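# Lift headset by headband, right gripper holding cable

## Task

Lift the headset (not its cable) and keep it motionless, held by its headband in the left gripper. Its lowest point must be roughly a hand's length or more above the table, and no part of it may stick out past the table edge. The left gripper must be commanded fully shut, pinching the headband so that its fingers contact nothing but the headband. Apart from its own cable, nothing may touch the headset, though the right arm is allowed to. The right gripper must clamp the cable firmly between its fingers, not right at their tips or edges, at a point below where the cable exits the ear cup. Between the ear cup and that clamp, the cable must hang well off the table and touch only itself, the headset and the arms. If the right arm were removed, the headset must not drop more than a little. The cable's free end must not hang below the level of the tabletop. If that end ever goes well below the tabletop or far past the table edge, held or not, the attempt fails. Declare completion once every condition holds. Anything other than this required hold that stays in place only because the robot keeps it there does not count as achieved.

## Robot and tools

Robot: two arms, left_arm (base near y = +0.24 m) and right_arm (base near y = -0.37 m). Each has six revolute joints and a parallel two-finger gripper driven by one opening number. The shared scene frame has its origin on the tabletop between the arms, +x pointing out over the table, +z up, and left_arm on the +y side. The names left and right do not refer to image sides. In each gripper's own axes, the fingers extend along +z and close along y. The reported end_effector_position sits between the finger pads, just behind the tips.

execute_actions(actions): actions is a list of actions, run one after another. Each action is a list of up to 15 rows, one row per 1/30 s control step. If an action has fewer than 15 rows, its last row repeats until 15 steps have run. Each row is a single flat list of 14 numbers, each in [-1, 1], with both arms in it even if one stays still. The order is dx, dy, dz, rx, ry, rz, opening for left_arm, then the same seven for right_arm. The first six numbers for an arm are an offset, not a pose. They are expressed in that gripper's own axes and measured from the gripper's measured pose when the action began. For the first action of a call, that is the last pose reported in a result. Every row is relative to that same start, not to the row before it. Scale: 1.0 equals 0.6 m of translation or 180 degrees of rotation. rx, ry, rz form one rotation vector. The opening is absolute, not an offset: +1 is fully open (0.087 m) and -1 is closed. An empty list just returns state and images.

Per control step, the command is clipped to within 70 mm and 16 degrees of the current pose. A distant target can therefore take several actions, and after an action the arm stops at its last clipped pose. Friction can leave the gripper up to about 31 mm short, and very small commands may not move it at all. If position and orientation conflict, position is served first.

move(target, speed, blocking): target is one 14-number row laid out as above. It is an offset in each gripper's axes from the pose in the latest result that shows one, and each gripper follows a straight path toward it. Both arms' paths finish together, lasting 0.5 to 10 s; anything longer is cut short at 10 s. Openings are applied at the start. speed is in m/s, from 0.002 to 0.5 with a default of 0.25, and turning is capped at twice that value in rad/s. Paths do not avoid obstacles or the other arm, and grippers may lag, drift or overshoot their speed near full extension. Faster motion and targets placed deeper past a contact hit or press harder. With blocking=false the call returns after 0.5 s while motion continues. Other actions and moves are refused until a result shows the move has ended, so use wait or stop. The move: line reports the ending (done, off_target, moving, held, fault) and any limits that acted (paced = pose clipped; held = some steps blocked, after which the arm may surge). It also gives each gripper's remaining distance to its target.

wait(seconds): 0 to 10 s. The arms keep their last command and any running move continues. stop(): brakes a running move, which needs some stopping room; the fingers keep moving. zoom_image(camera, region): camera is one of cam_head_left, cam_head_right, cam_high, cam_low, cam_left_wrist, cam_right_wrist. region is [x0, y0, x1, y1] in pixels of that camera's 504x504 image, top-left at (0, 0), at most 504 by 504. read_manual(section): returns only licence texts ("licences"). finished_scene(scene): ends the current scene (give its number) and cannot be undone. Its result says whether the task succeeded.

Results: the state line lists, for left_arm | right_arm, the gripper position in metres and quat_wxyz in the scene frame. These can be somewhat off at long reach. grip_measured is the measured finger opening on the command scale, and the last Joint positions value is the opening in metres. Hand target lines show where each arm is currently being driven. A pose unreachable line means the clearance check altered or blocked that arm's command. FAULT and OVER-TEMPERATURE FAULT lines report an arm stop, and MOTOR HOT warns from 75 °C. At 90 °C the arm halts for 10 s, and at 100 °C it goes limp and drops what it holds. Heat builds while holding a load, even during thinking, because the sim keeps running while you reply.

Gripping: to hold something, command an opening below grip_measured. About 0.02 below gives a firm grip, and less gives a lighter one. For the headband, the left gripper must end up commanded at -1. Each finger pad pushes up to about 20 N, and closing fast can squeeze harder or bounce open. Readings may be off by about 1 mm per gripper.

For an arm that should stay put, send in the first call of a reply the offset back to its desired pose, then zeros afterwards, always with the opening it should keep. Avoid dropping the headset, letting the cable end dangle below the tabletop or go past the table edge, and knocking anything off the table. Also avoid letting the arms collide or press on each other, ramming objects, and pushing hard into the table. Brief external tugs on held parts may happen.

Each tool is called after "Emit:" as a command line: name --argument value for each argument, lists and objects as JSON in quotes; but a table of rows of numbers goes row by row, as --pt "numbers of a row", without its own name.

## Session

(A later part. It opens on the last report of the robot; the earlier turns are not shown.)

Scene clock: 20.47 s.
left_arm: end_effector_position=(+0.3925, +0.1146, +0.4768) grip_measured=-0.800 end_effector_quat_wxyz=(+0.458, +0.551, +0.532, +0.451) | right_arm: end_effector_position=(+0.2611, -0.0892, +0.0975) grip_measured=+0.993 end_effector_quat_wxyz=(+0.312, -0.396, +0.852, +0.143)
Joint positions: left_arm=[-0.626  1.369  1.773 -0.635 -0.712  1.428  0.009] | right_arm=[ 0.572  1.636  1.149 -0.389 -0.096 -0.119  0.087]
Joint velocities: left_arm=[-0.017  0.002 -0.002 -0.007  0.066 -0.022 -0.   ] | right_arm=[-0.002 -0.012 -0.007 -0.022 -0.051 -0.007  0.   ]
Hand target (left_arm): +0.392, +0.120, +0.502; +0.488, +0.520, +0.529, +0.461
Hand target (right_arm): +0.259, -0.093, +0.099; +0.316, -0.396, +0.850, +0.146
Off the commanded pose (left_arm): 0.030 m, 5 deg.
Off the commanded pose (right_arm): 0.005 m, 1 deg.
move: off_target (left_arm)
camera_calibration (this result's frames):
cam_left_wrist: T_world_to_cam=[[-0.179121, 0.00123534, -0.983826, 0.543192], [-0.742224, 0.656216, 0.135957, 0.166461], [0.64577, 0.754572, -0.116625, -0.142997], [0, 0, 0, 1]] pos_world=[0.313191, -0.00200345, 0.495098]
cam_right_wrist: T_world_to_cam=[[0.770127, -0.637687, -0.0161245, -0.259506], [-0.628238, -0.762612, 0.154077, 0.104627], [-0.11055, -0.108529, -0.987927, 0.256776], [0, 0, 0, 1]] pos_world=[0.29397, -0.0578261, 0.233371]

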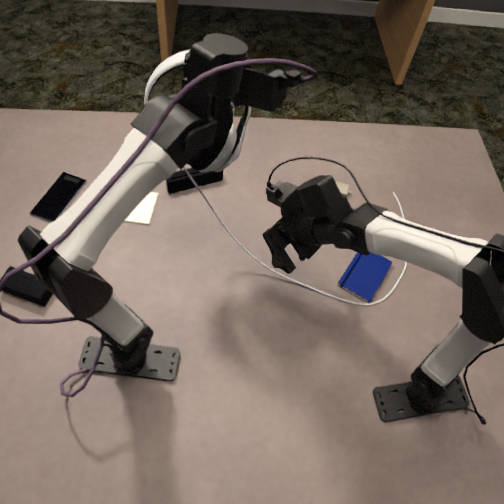

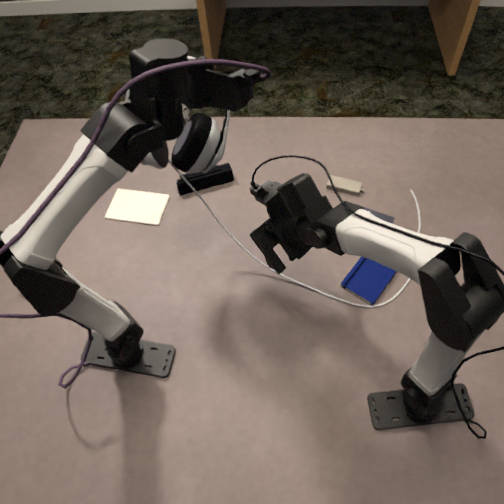

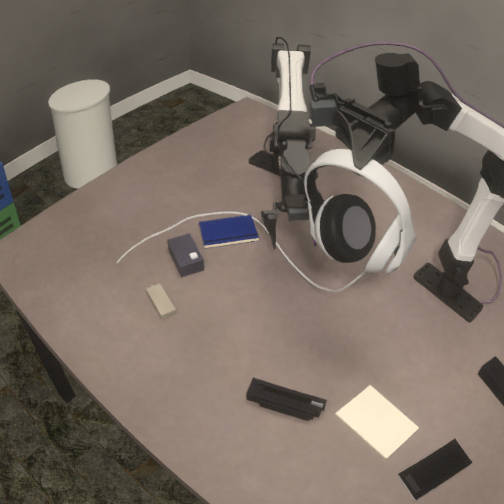

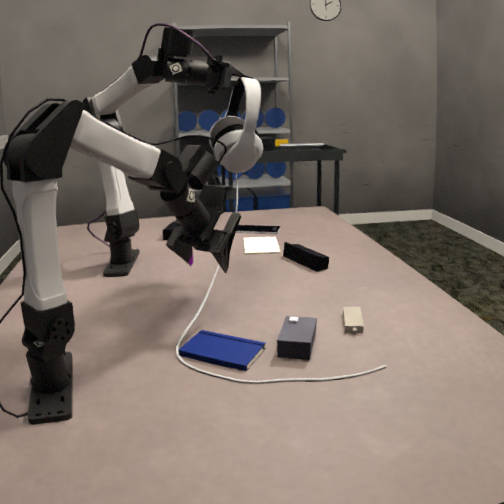

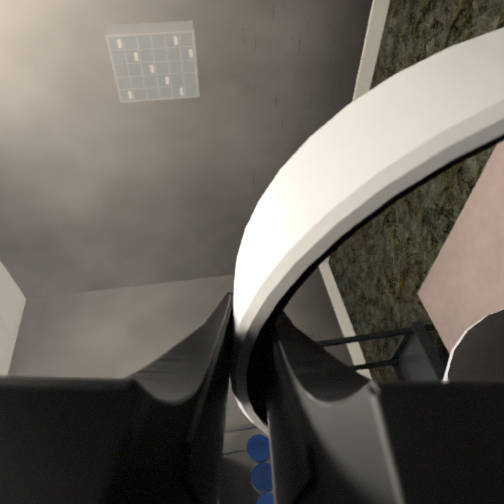

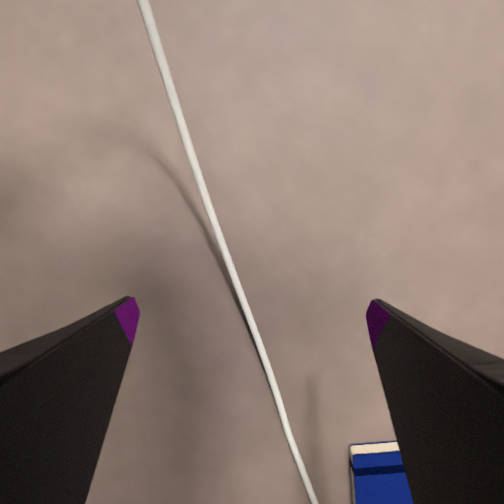

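Emit:
move --target '[0,0,0,0,0,0,-1,-0.08,0.06,0.13,0,0,0,1]' --speed 0.12

Scene clock: 21.87 s.
left_arm: end_effector_position=(+0.3903, +0.1154, +0.4653) grip_measured=-0.800 end_effector_quat_wxyz=(+0.440, +0.567, +0.536, +0.444) | right_arm: end_effector_position=(+0.2890, -0.0058, +0.0720) grip_measured=+0.993 end_effector_quat_wxyz=(+0.311, -0.398, +0.851, +0.144)
Joint positions: left_arm=[-0.626  1.369  1.773 -0.696 -0.704  1.411  0.009] | right_arm=[ 0.681  1.948  1.43  -0.353 -0.03  -0.039  0.087]
Joint velocities: left_arm=[-0.002  0.002  0.002 -0.007 -0.007 -0.007 -0.001] | right_arm=[-0.007  0.007  0.007 -0.007  0.095 -0.066 -0.   ]
Hand target (left_arm): +0.392, +0.115, +0.477; +0.457, +0.551, +0.533, +0.451
Hand target (right_arm): +0.291, -0.000, +0.069; +0.312, -0.396, +0.852, +0.142
Off the commanded pose (left_arm): 0.012 m, 3 deg.
Off the commanded pose (right_arm): 0.007 m, 0 deg.
move: off_target (left_arm)
camera_calibration (this result's frames):
cam_left_wrist: T_world_to_cam=[[-0.224071, 0.0243418, -0.974269, 0.541987], [-0.731983, 0.6558, 0.184733, 0.139202], [0.643422, 0.754542, -0.129128, -0.136751], [0, 0, 0, 1]] pos_world=[0.311325, -0.0012972, 0.484668]
cam_right_wrist: T_world_to_cam=[[0.773054, -0.6341, -0.0174788, -0.228894], [-0.624503, -0.765609, 0.154397, 0.188588], [-0.111285, -0.108441, -0.987854, 0.243978], [0, 0, 0, 1]] pos_world=[0.321872, 0.0257009, 0.207896]

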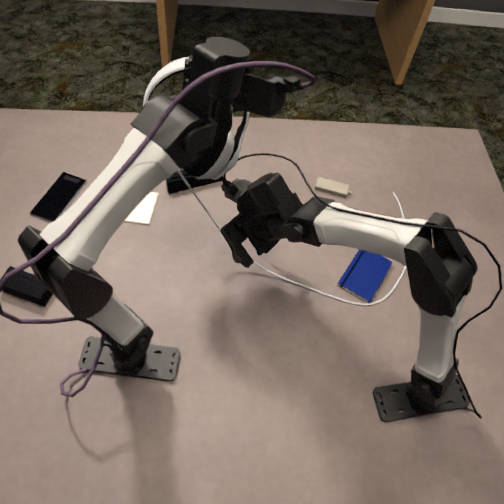

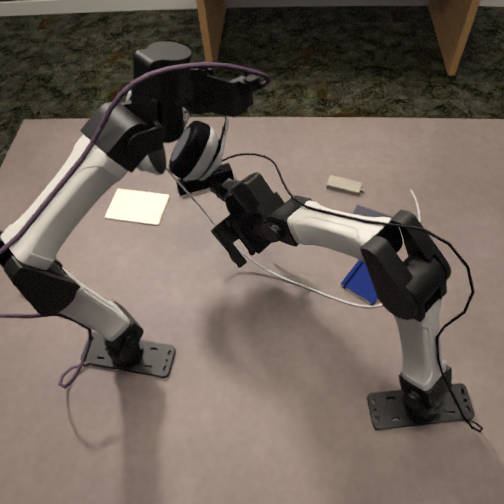

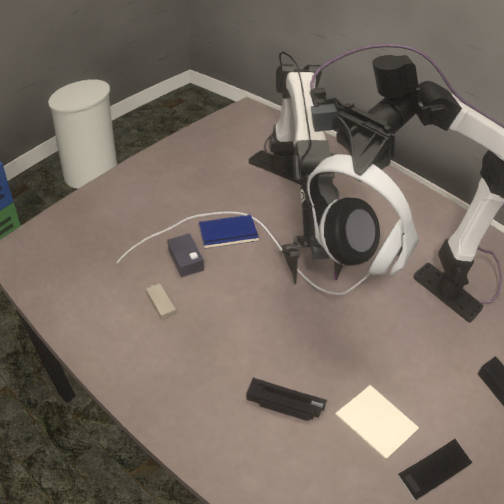

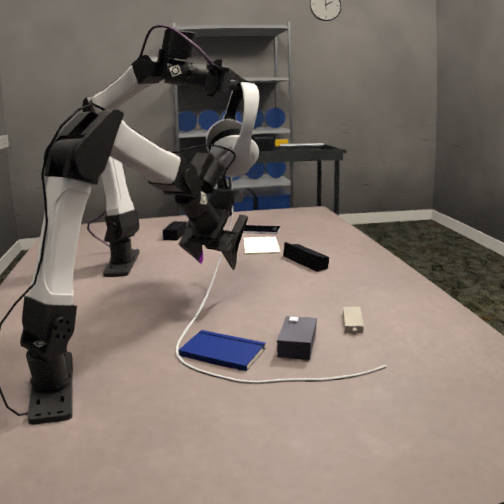

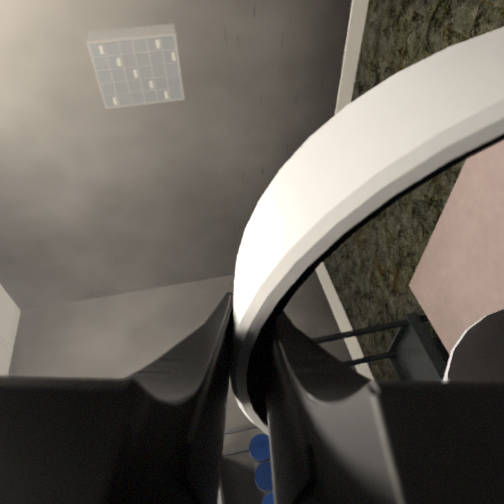

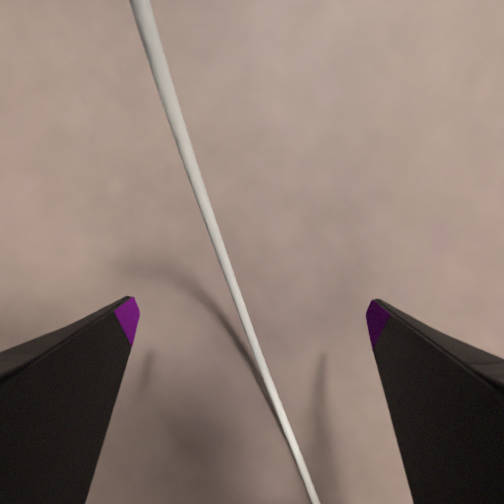

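Emit:
move --target '[0,0.03,0,0,0,0,-1,0,0.02,0.07,0,0,0,1]' --speed 0.1

Emit:
move --target '[0,0.03,0,0,0,0,-1,0,0,0,0,0,0,-1]' --speed 0.1

Scene clock: 22.97 s.
left_arm: end_effector_position=(+0.3899, +0.1130, +0.4609) grip_measured=-0.799 end_effector_quat_wxyz=(+0.416, +0.592, +0.538, +0.432) | right_arm: end_effector_position=(+0.2943, +0.0155, +0.0409) grip_measured=+0.993 end_effector_quat_wxyz=(+0.305, -0.400, +0.852, +0.144)
Joint positions: left_arm=[-0.626  1.411  1.859 -0.819 -0.685  1.396  0.009] | right_arm=[ 0.704  2.063  1.475 -0.295 -0.02  -0.023  0.087]
Joint velocities: left_arm=[-0.027 -0.002 -0.007 -0.022 -0.022  0.051 -0.   ] | right_arm=[ 0.002 -0.012 -0.017  0.037 -0.081 -0.066 -0.   ]
Hand target (left_arm): +0.392, +0.116, +0.482; +0.440, +0.567, +0.537, +0.444
Hand target (right_arm): +0.297, +0.023, +0.040; +0.311, -0.398, +0.851, +0.144
Off the commanded pose (left_arm): 0.022 m, 4 deg.
Off the commanded pose (right_arm): 0.008 m, 1 deg.
move: off_target (left_arm)
camera_calibration (this result's frames):
cam_left_wrist: T_world_to_cam=[[-0.284442, 0.0623611, -0.956663, 0.54875], [-0.709204, 0.657757, 0.253743, 0.100444], [0.645076, 0.750644, -0.142867, -0.12909], [0, 0, 0, 1]] pos_world=[0.310596, -0.00338746, 0.481039]
cam_right_wrist: T_world_to_cam=[[0.775388, -0.631155, -0.0204002, -0.220723], [-0.619858, -0.766885, 0.166324, 0.211182], [-0.120621, -0.11632, -0.98586, 0.21891], [0, 0, 0, 1]] pos_world=[0.328453, 0.0481056, 0.176187]

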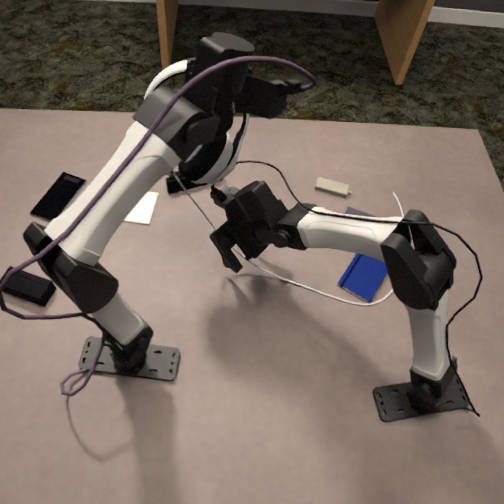

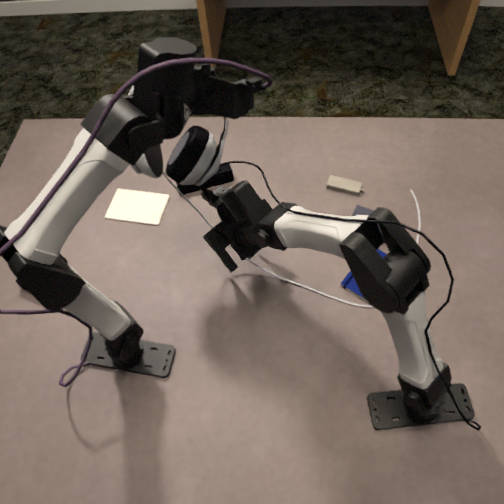

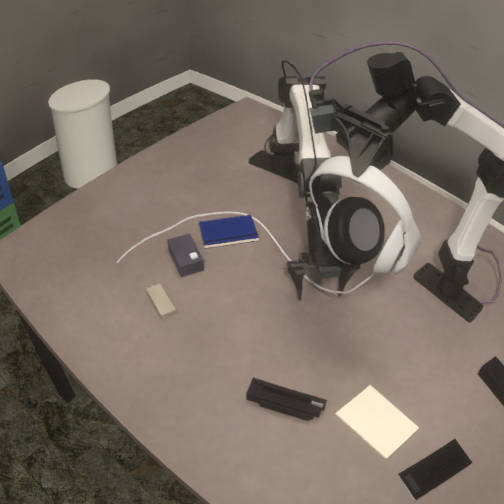

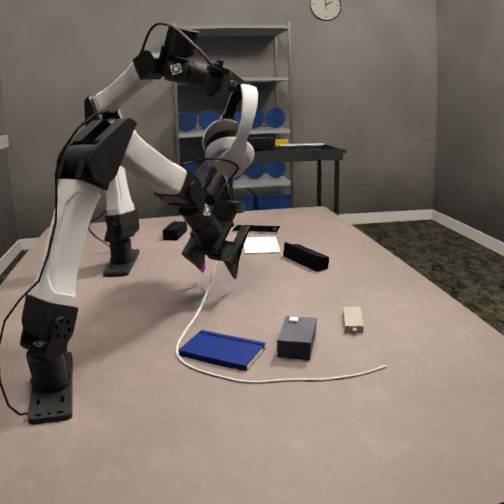

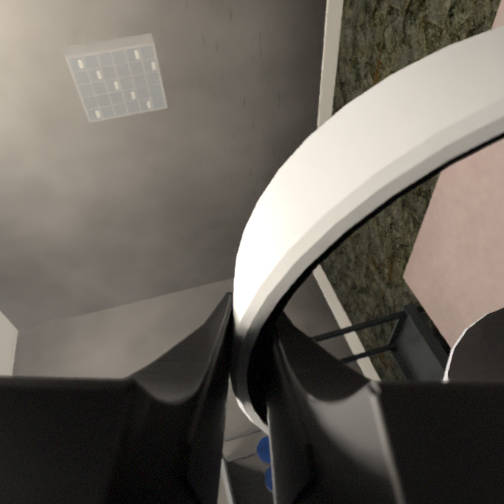

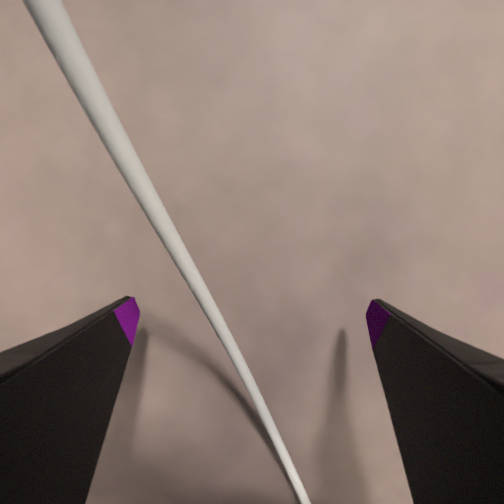

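Scene clock: 23.77 s.
left_arm: end_effector_position=(+0.3909, +0.1084, +0.4579) grip_measured=-0.799 end_effector_quat_wxyz=(+0.396, +0.614, +0.540, +0.418) | right_arm: end_effector_position=(+0.2943, +0.0155, +0.0409) grip_measured=-0.937 end_effector_quat_wxyz=(+0.305, -0.400, +0.852, +0.144)
Joint positions: left_arm=[-0.626  1.466  1.959 -0.934 -0.662  1.38   0.009] | right_arm=[ 0.704  2.063  1.475 -0.295 -0.02  -0.023  0.003]
Joint velocities: left_arm=[ 0.007  0.022 -0.007 -0.125 -0.051 -0.007  0.   ] | right_arm=[-0.007 -0.002 -0.002  0.066  0.022 -0.066  0.001]
Hand target (left_arm): +0.393, +0.112, +0.478; +0.416, +0.592, +0.538, +0.432
Hand target (right_arm): +0.294, +0.015, +0.041; +0.305, -0.400, +0.852, +0.144
Off the commanded pose (left_arm): 0.021 m, 4 deg.
Off the commanded pose (right_arm): 0.000 m, 0 deg.
move: off_target (left_arm)
camera_calibration (this result's frames):
cam_left_wrist: T_world_to_cam=[[-0.337721, 0.0906781, -0.936868, 0.555158], [-0.682517, 0.661827, 0.31009, 0.0683113], [0.648163, 0.744152, -0.161623, -0.11866], [0, 0, 0, 1]] pos_world=[0.311023, -0.00724979, 0.479749]
cam_right_wrist: T_world_to_cam=[[0.775388, -0.631155, -0.0204002, -0.220723], [-0.619858, -0.766885, 0.166324, 0.211182], [-0.120621, -0.11632, -0.98586, 0.21891], [0, 0, 0, 1]] pos_world=[0.328453, 0.0481056, 0.176187]

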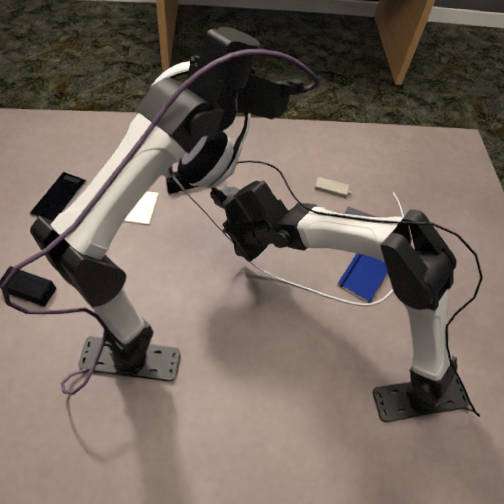

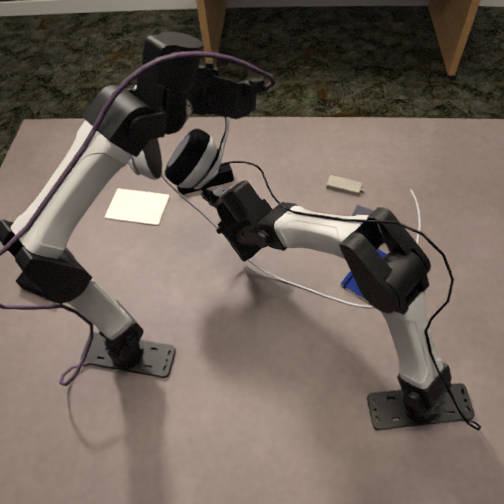

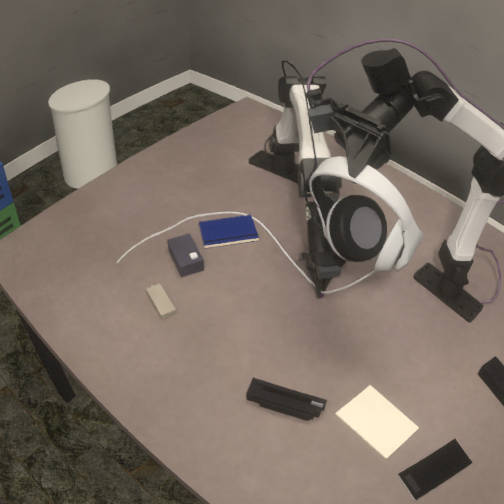

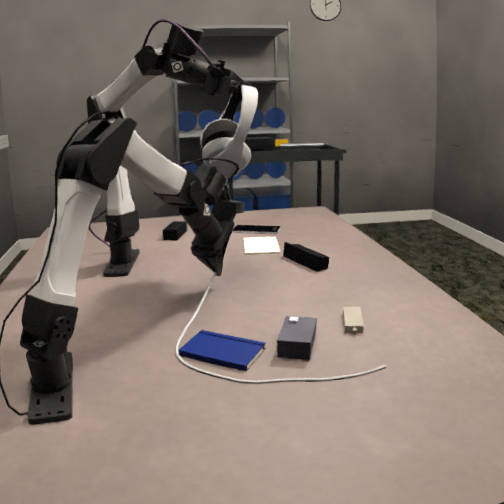

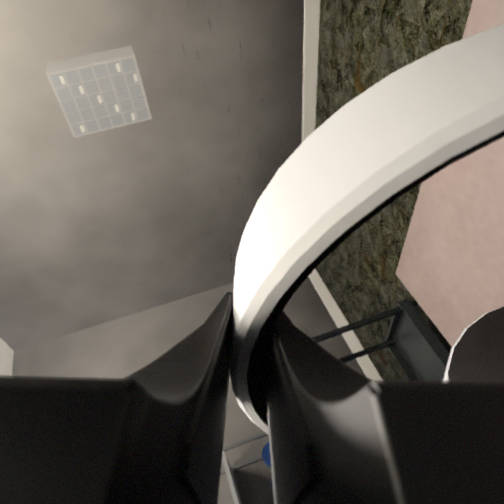

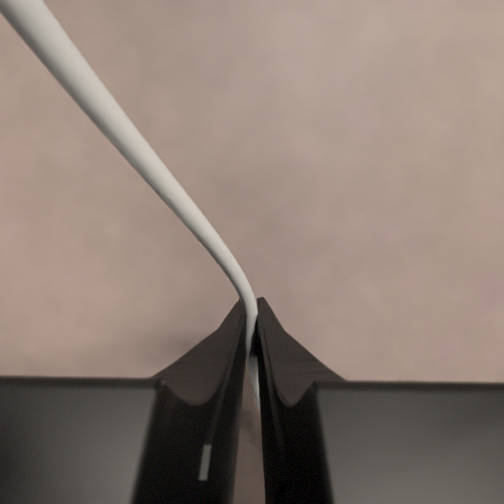

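Emit:
move --target '[0,0.04,0,-0.08,0,0,-1,-0.04,0,-0.18,0,0,0,-1]' --speed 0.1

Scene clock: 25.67 s.
left_arm: end_effector_position=(+0.4048, +0.0984, +0.4516) grip_measured=-0.799 end_effector_quat_wxyz=(+0.437, +0.591, +0.494, +0.465) | right_arm: end_effector_position=(+0.2592, -0.0243, +0.1234) grip_measured=-0.937 end_effector_quat_wxyz=(+0.295, -0.401, +0.856, +0.139)
Joint positions: left_arm=[-0.626  1.359  1.639 -0.521 -0.677  1.538  0.009] | right_arm=[ 0.704  1.812  1.475 -0.57  -0.02  -0.023  0.003]
Joint velocities: left_arm=[-0.002 -0.017 -0.007  0.022  0.007  0.037 -0.   ] | right_arm=[ 0.002  0.012 -0.012 -0.007 -0.022 -0.037 -0.001]
Hand target (left_arm): +0.398, +0.107, +0.478; +0.469, +0.559, +0.487, +0.480
Hand target (right_arm): +0.261, -0.024, +0.139; +0.305, -0.400, +0.852, +0.144
Off the commanded pose (left_arm): 0.030 m, 6 deg.
Off the commanded pose (right_arm): 0.017 m, 1 deg.
move: off_target (left_arm, right_arm)
camera_calibration (this result's frames):
cam_left_wrist: T_world_to_cam=[[-0.184156, 0.117707, -0.975824, 0.507643], [-0.704848, 0.676126, 0.214575, 0.137061], [0.685037, 0.727323, -0.0415475, -0.188758], [0, 0, 0, 1]] pos_world=[0.319399, -0.0151357, 0.458118]
cam_right_wrist: T_world_to_cam=[[0.775061, -0.631525, -0.0213405, -0.216725], [-0.617072, -0.76373, 0.189575, 0.141669], [-0.13602, -0.133764, -0.981634, 0.294412], [0, 0, 0, 1]] pos_world=[0.295441, 0.0107107, 0.257524]

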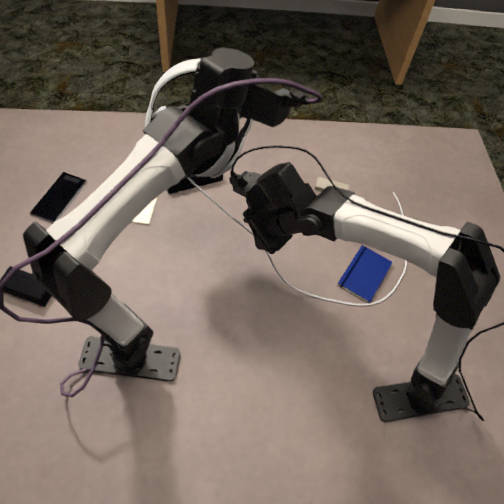

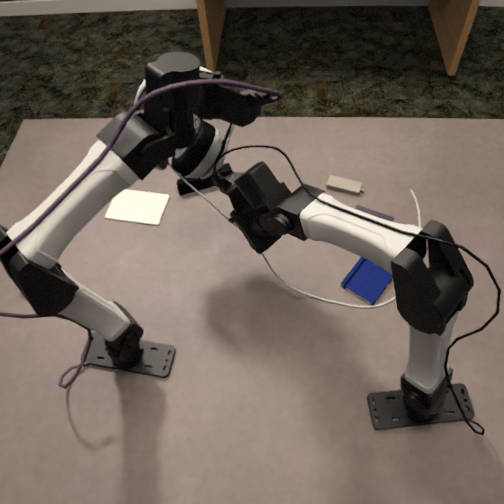

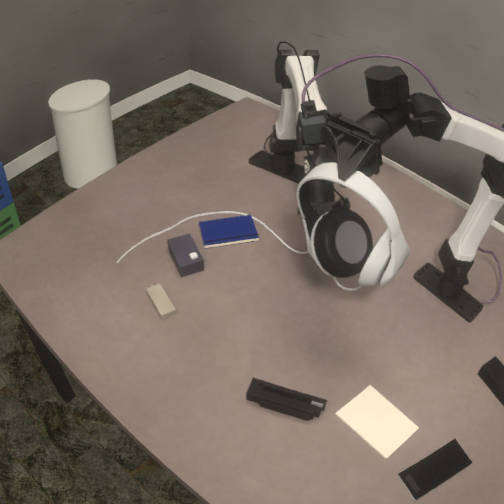

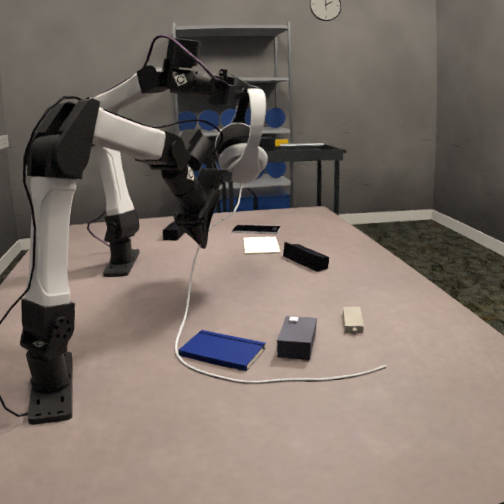

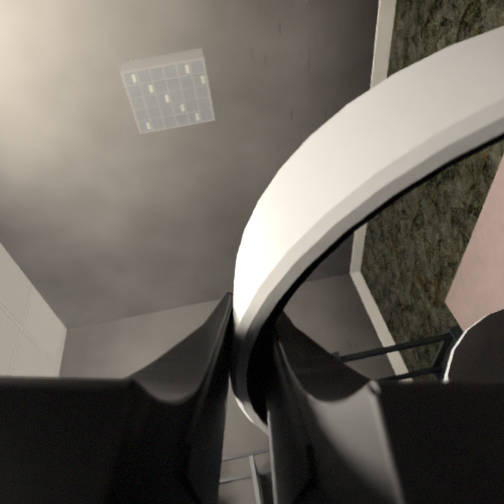

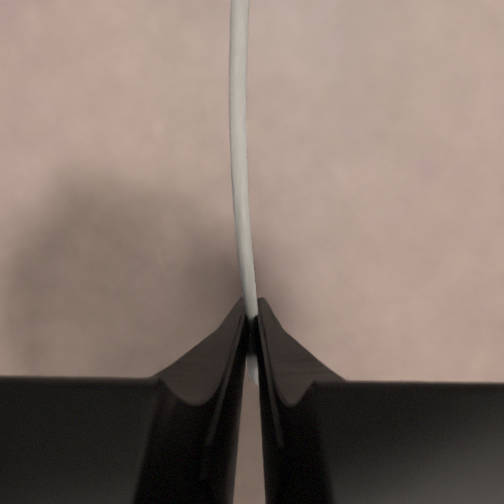

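Emit:
finished_scene --scene 1

The scene is finished: the task was done.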